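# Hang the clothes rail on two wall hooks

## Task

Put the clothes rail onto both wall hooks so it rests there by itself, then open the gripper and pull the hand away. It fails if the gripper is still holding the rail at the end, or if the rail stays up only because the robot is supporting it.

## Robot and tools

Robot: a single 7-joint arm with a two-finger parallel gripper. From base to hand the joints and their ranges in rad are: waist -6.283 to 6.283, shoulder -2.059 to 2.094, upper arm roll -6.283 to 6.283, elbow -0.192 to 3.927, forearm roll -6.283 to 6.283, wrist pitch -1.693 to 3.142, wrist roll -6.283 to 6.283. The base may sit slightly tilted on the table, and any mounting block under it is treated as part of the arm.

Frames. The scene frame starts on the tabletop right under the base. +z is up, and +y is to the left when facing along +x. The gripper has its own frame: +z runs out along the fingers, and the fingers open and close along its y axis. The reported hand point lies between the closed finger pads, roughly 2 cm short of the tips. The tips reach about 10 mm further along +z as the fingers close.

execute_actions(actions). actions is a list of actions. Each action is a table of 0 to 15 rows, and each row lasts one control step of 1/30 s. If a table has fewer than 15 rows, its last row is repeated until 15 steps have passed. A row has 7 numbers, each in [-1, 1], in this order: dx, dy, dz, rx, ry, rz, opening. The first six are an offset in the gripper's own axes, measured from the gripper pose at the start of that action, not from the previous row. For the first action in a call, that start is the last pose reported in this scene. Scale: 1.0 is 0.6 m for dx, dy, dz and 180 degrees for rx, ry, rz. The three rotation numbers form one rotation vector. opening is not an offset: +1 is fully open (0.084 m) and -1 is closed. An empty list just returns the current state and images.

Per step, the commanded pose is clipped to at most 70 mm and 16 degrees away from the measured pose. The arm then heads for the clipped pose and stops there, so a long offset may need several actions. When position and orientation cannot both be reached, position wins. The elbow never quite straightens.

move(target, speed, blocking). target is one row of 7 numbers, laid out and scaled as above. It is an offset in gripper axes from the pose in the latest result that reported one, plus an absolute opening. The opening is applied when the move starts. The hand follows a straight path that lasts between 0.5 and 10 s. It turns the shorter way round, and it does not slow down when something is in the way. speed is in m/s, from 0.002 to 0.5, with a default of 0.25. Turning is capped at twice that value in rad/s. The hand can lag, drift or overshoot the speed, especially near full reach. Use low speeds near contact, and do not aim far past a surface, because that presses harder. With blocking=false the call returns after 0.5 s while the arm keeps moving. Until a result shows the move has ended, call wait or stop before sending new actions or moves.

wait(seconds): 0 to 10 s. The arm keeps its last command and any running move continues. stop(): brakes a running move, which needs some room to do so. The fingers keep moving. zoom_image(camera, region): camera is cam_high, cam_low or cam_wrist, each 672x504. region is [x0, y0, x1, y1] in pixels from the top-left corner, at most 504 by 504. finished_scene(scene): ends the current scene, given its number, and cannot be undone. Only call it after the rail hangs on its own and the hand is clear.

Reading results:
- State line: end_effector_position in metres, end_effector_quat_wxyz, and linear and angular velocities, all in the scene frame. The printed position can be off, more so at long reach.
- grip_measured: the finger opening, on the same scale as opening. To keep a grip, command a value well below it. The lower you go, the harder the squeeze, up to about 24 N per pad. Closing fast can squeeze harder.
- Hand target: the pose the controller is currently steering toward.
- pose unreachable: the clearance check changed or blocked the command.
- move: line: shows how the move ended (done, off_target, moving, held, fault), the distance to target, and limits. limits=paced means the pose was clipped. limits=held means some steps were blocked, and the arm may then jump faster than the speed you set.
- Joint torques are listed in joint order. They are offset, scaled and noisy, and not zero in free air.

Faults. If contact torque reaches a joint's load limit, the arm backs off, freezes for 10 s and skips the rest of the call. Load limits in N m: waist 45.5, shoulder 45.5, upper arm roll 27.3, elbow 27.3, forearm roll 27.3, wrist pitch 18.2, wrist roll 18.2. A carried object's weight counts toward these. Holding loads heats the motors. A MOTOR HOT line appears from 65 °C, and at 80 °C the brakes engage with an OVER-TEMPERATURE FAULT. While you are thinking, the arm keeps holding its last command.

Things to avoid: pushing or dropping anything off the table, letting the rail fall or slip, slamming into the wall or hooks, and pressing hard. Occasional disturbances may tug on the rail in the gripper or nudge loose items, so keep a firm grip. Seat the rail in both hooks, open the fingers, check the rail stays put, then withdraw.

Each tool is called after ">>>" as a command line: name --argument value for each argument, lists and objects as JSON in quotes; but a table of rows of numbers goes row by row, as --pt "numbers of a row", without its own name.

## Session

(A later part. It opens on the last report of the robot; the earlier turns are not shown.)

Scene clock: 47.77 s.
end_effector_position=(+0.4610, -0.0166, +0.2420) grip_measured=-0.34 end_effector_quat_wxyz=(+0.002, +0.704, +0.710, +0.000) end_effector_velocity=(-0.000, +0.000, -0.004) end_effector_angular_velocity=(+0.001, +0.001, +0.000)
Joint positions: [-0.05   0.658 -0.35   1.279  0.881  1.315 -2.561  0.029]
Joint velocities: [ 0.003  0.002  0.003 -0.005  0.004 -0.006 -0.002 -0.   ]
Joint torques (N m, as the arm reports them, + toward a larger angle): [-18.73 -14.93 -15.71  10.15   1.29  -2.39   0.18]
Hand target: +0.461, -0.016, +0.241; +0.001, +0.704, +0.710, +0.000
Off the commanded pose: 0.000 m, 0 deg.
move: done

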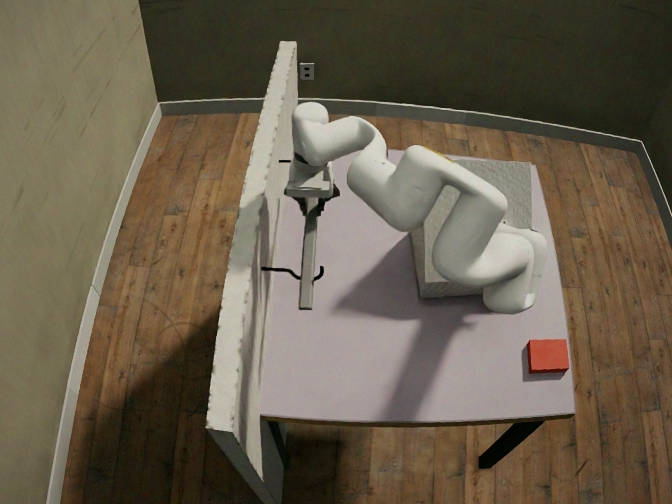

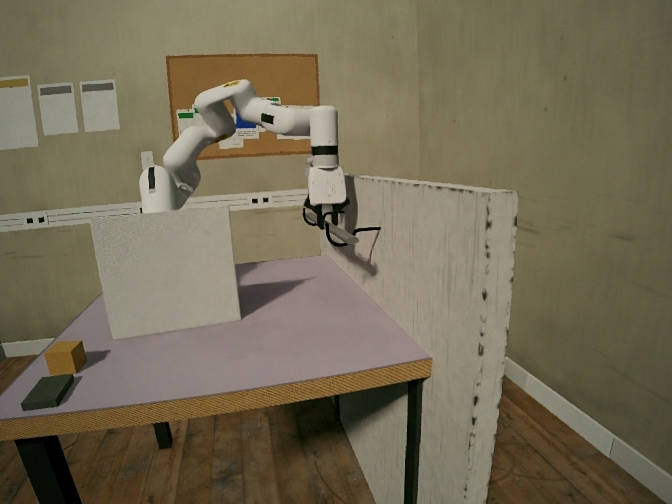

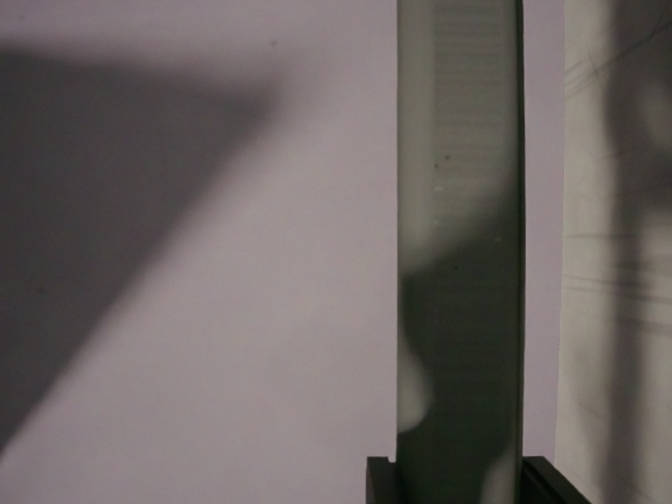

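>>> move --target '[0,-0.004,0.016,0,0,0.006,-1]' --speed 0.03

>>> move --target '[0,0,0,0,0,0,0.2]'

>>> move --target '[0,0,-0.12,0,0,0,0.2]'

>>> move --target '[0,-0.22,-0.05,0,0,0,1]'

Scene clock: 54.03 s.
end_effector_position=(+0.4587, -0.0166, +0.2327) grip_measured=-0.34 end_effector_quat_wxyz=(+0.002, +0.711, +0.703, +0.000) end_effector_velocity=(+0.000, -0.000, -0.001) end_effector_angular_velocity=(-0.002, -0.002, -0.003)
Joint positions: [-0.04   0.66  -0.346  1.258  0.893  1.295 -2.552  0.029]
Joint velocities: [ 0.003 -0.001 -0.    -0.004  0.003 -0.006  0.001 -0.   ]
Joint torques (N m, as the arm reports them, + toward a larger angle): [-19.02 -13.91 -15.72   9.63   0.95  -2.74   0.  ]
Hand target: +0.459, -0.017, +0.232; +0.002, +0.711, +0.703, +0.000
Off the commanded pose: 0.000 m, 0 deg.
move: done

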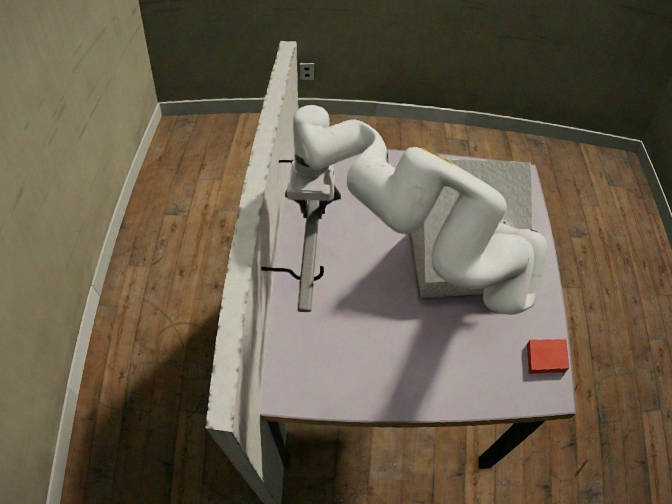

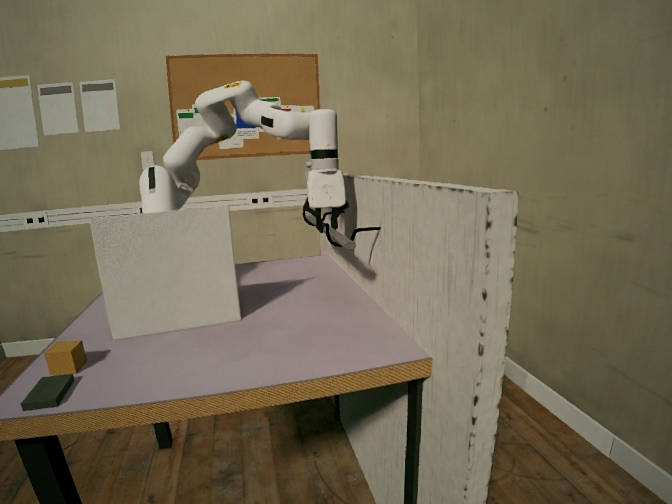

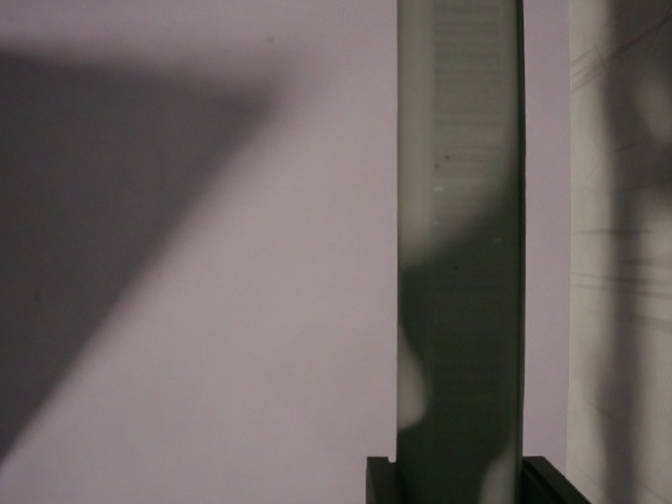

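Scene clock: 54.67 s.
end_effector_position=(+0.4587, -0.0166, +0.2327) grip_measured=+0.19 end_effector_quat_wxyz=(+0.002, +0.711, +0.703, +0.000) end_effector_velocity=(-0.000, +0.000, -0.001) end_effector_angular_velocity=(+0.001, +0.001, +0.000)
Joint positions: [-0.04   0.66  -0.347  1.258  0.894  1.295 -2.553  0.052]
Joint velocities: [-0.     0.     0.001 -0.001 -0.     0.    -0.001  0.   ]
Joint torques (N m, as the arm reports them, + toward a larger angle): [-17.58 -13.44 -14.81   9.41   1.36  -2.39   0.27]
Hand target: +0.459, -0.017, +0.233; +0.002, +0.711, +0.703, +0.000
Off the commanded pose: 0.000 m, 0 deg.
move: done

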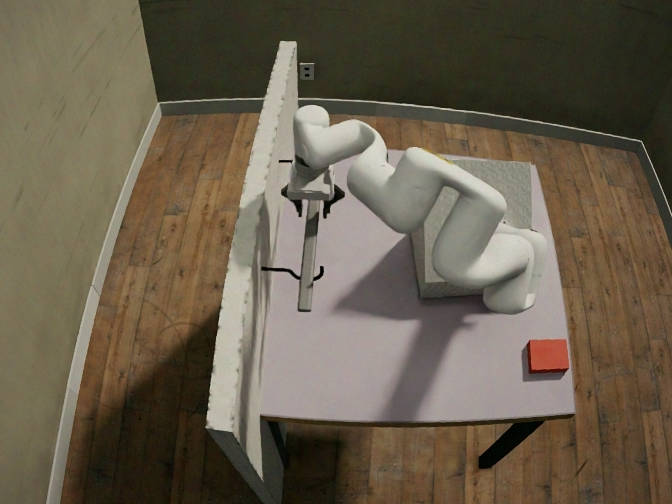

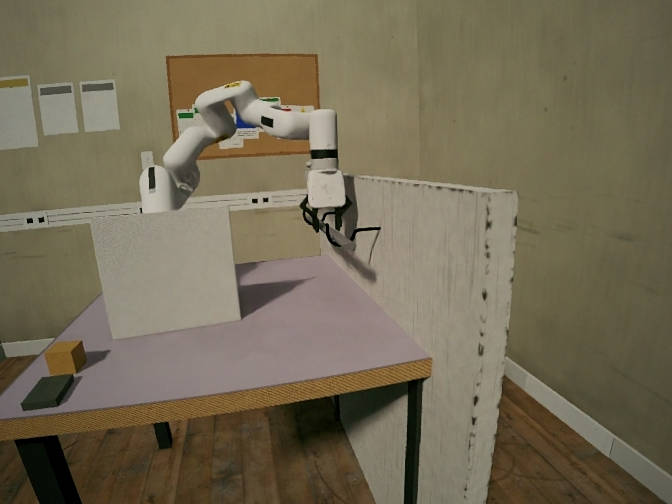

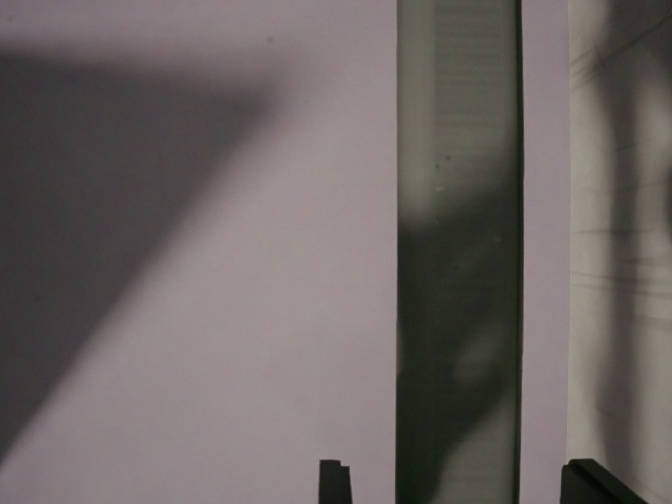

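Scene clock: 55.70 s.
end_effector_position=(+0.4585, -0.0167, +0.3044) grip_measured=+0.19 end_effector_quat_wxyz=(+0.002, +0.711, +0.703, +0.000) end_effector_velocity=(+0.001, -0.000, +0.003) end_effector_angular_velocity=(-0.000, -0.002, -0.000)
Joint positions: [-0.107  0.629 -0.395  1.374  0.812  1.446 -2.511  0.052]
Joint velocities: [-0.004  0.    -0.001  0.007 -0.002  0.006  0.002  0.   ]
Joint torques (N m, as the arm reports them, + toward a larger angle): [-18.26 -13.19 -13.78   9.81   0.88  -2.45   0.19]
Hand target: +0.459, -0.017, +0.305; +0.002, +0.711, +0.703, +0.000
Off the commanded pose: 0.000 m, 0 deg.
move: done

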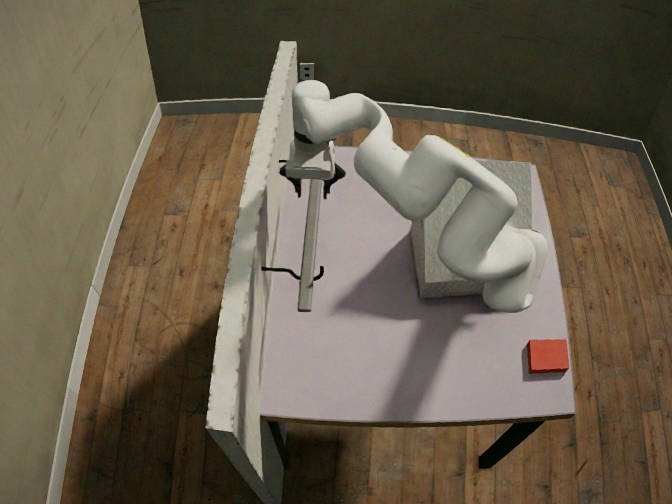

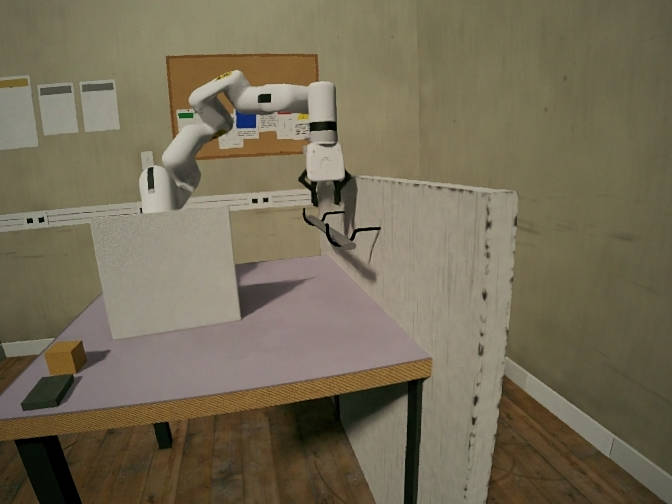

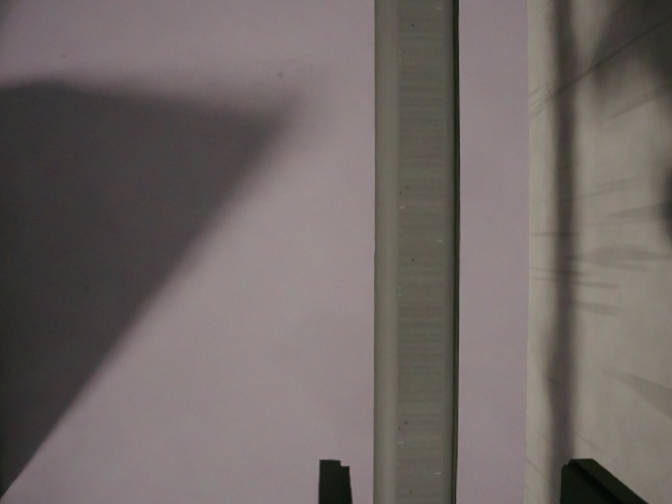

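Scene clock: 56.97 s.
end_effector_position=(+0.3267, -0.0159, +0.3343) grip_measured=+1.00 end_effector_quat_wxyz=(+0.001, +0.711, +0.703, -0.000) end_effector_velocity=(-0.003, -0.000, +0.002) end_effector_angular_velocity=(-0.003, -0.004, -0.003)
Joint positions: [-0.12   0.314 -0.527  0.99   0.64   1.42  -2.637  0.084]
Joint velocities: [-0.002 -0.009 -0.004 -0.007 -0.006 -0.003  0.001  0.   ]
Joint torques (N m, as the arm reports them, + toward a larger angle): [-12.    -8.8  -11.49  10.88   0.98  -2.17  -0.08]
Hand target: +0.326, -0.016, +0.335; +0.002, +0.711, +0.703, -0.000
Off the commanded pose: 0.001 m, 0 deg.
move: done

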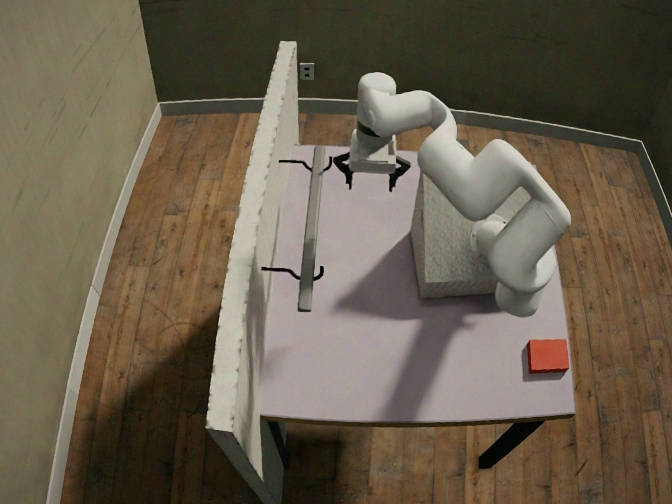

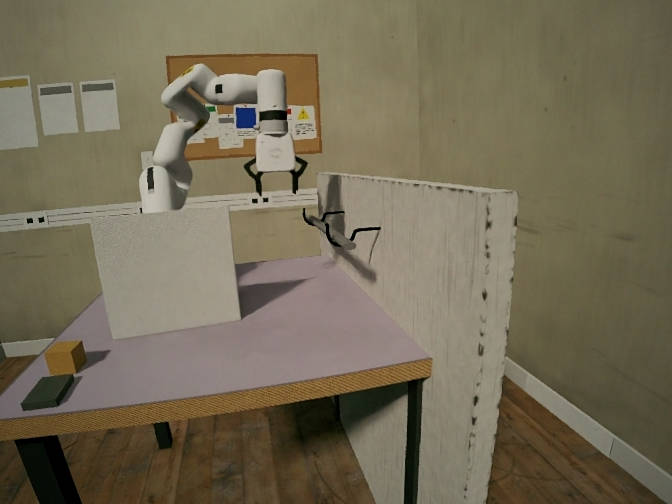

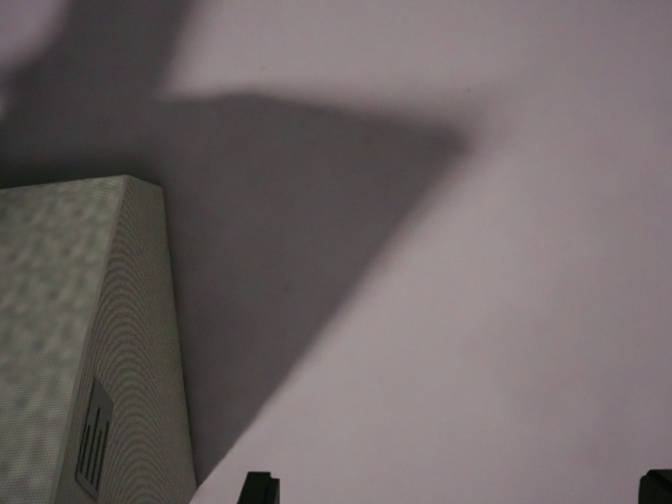

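>>> finished_scene --scene 1

The scene is finished: the task was done.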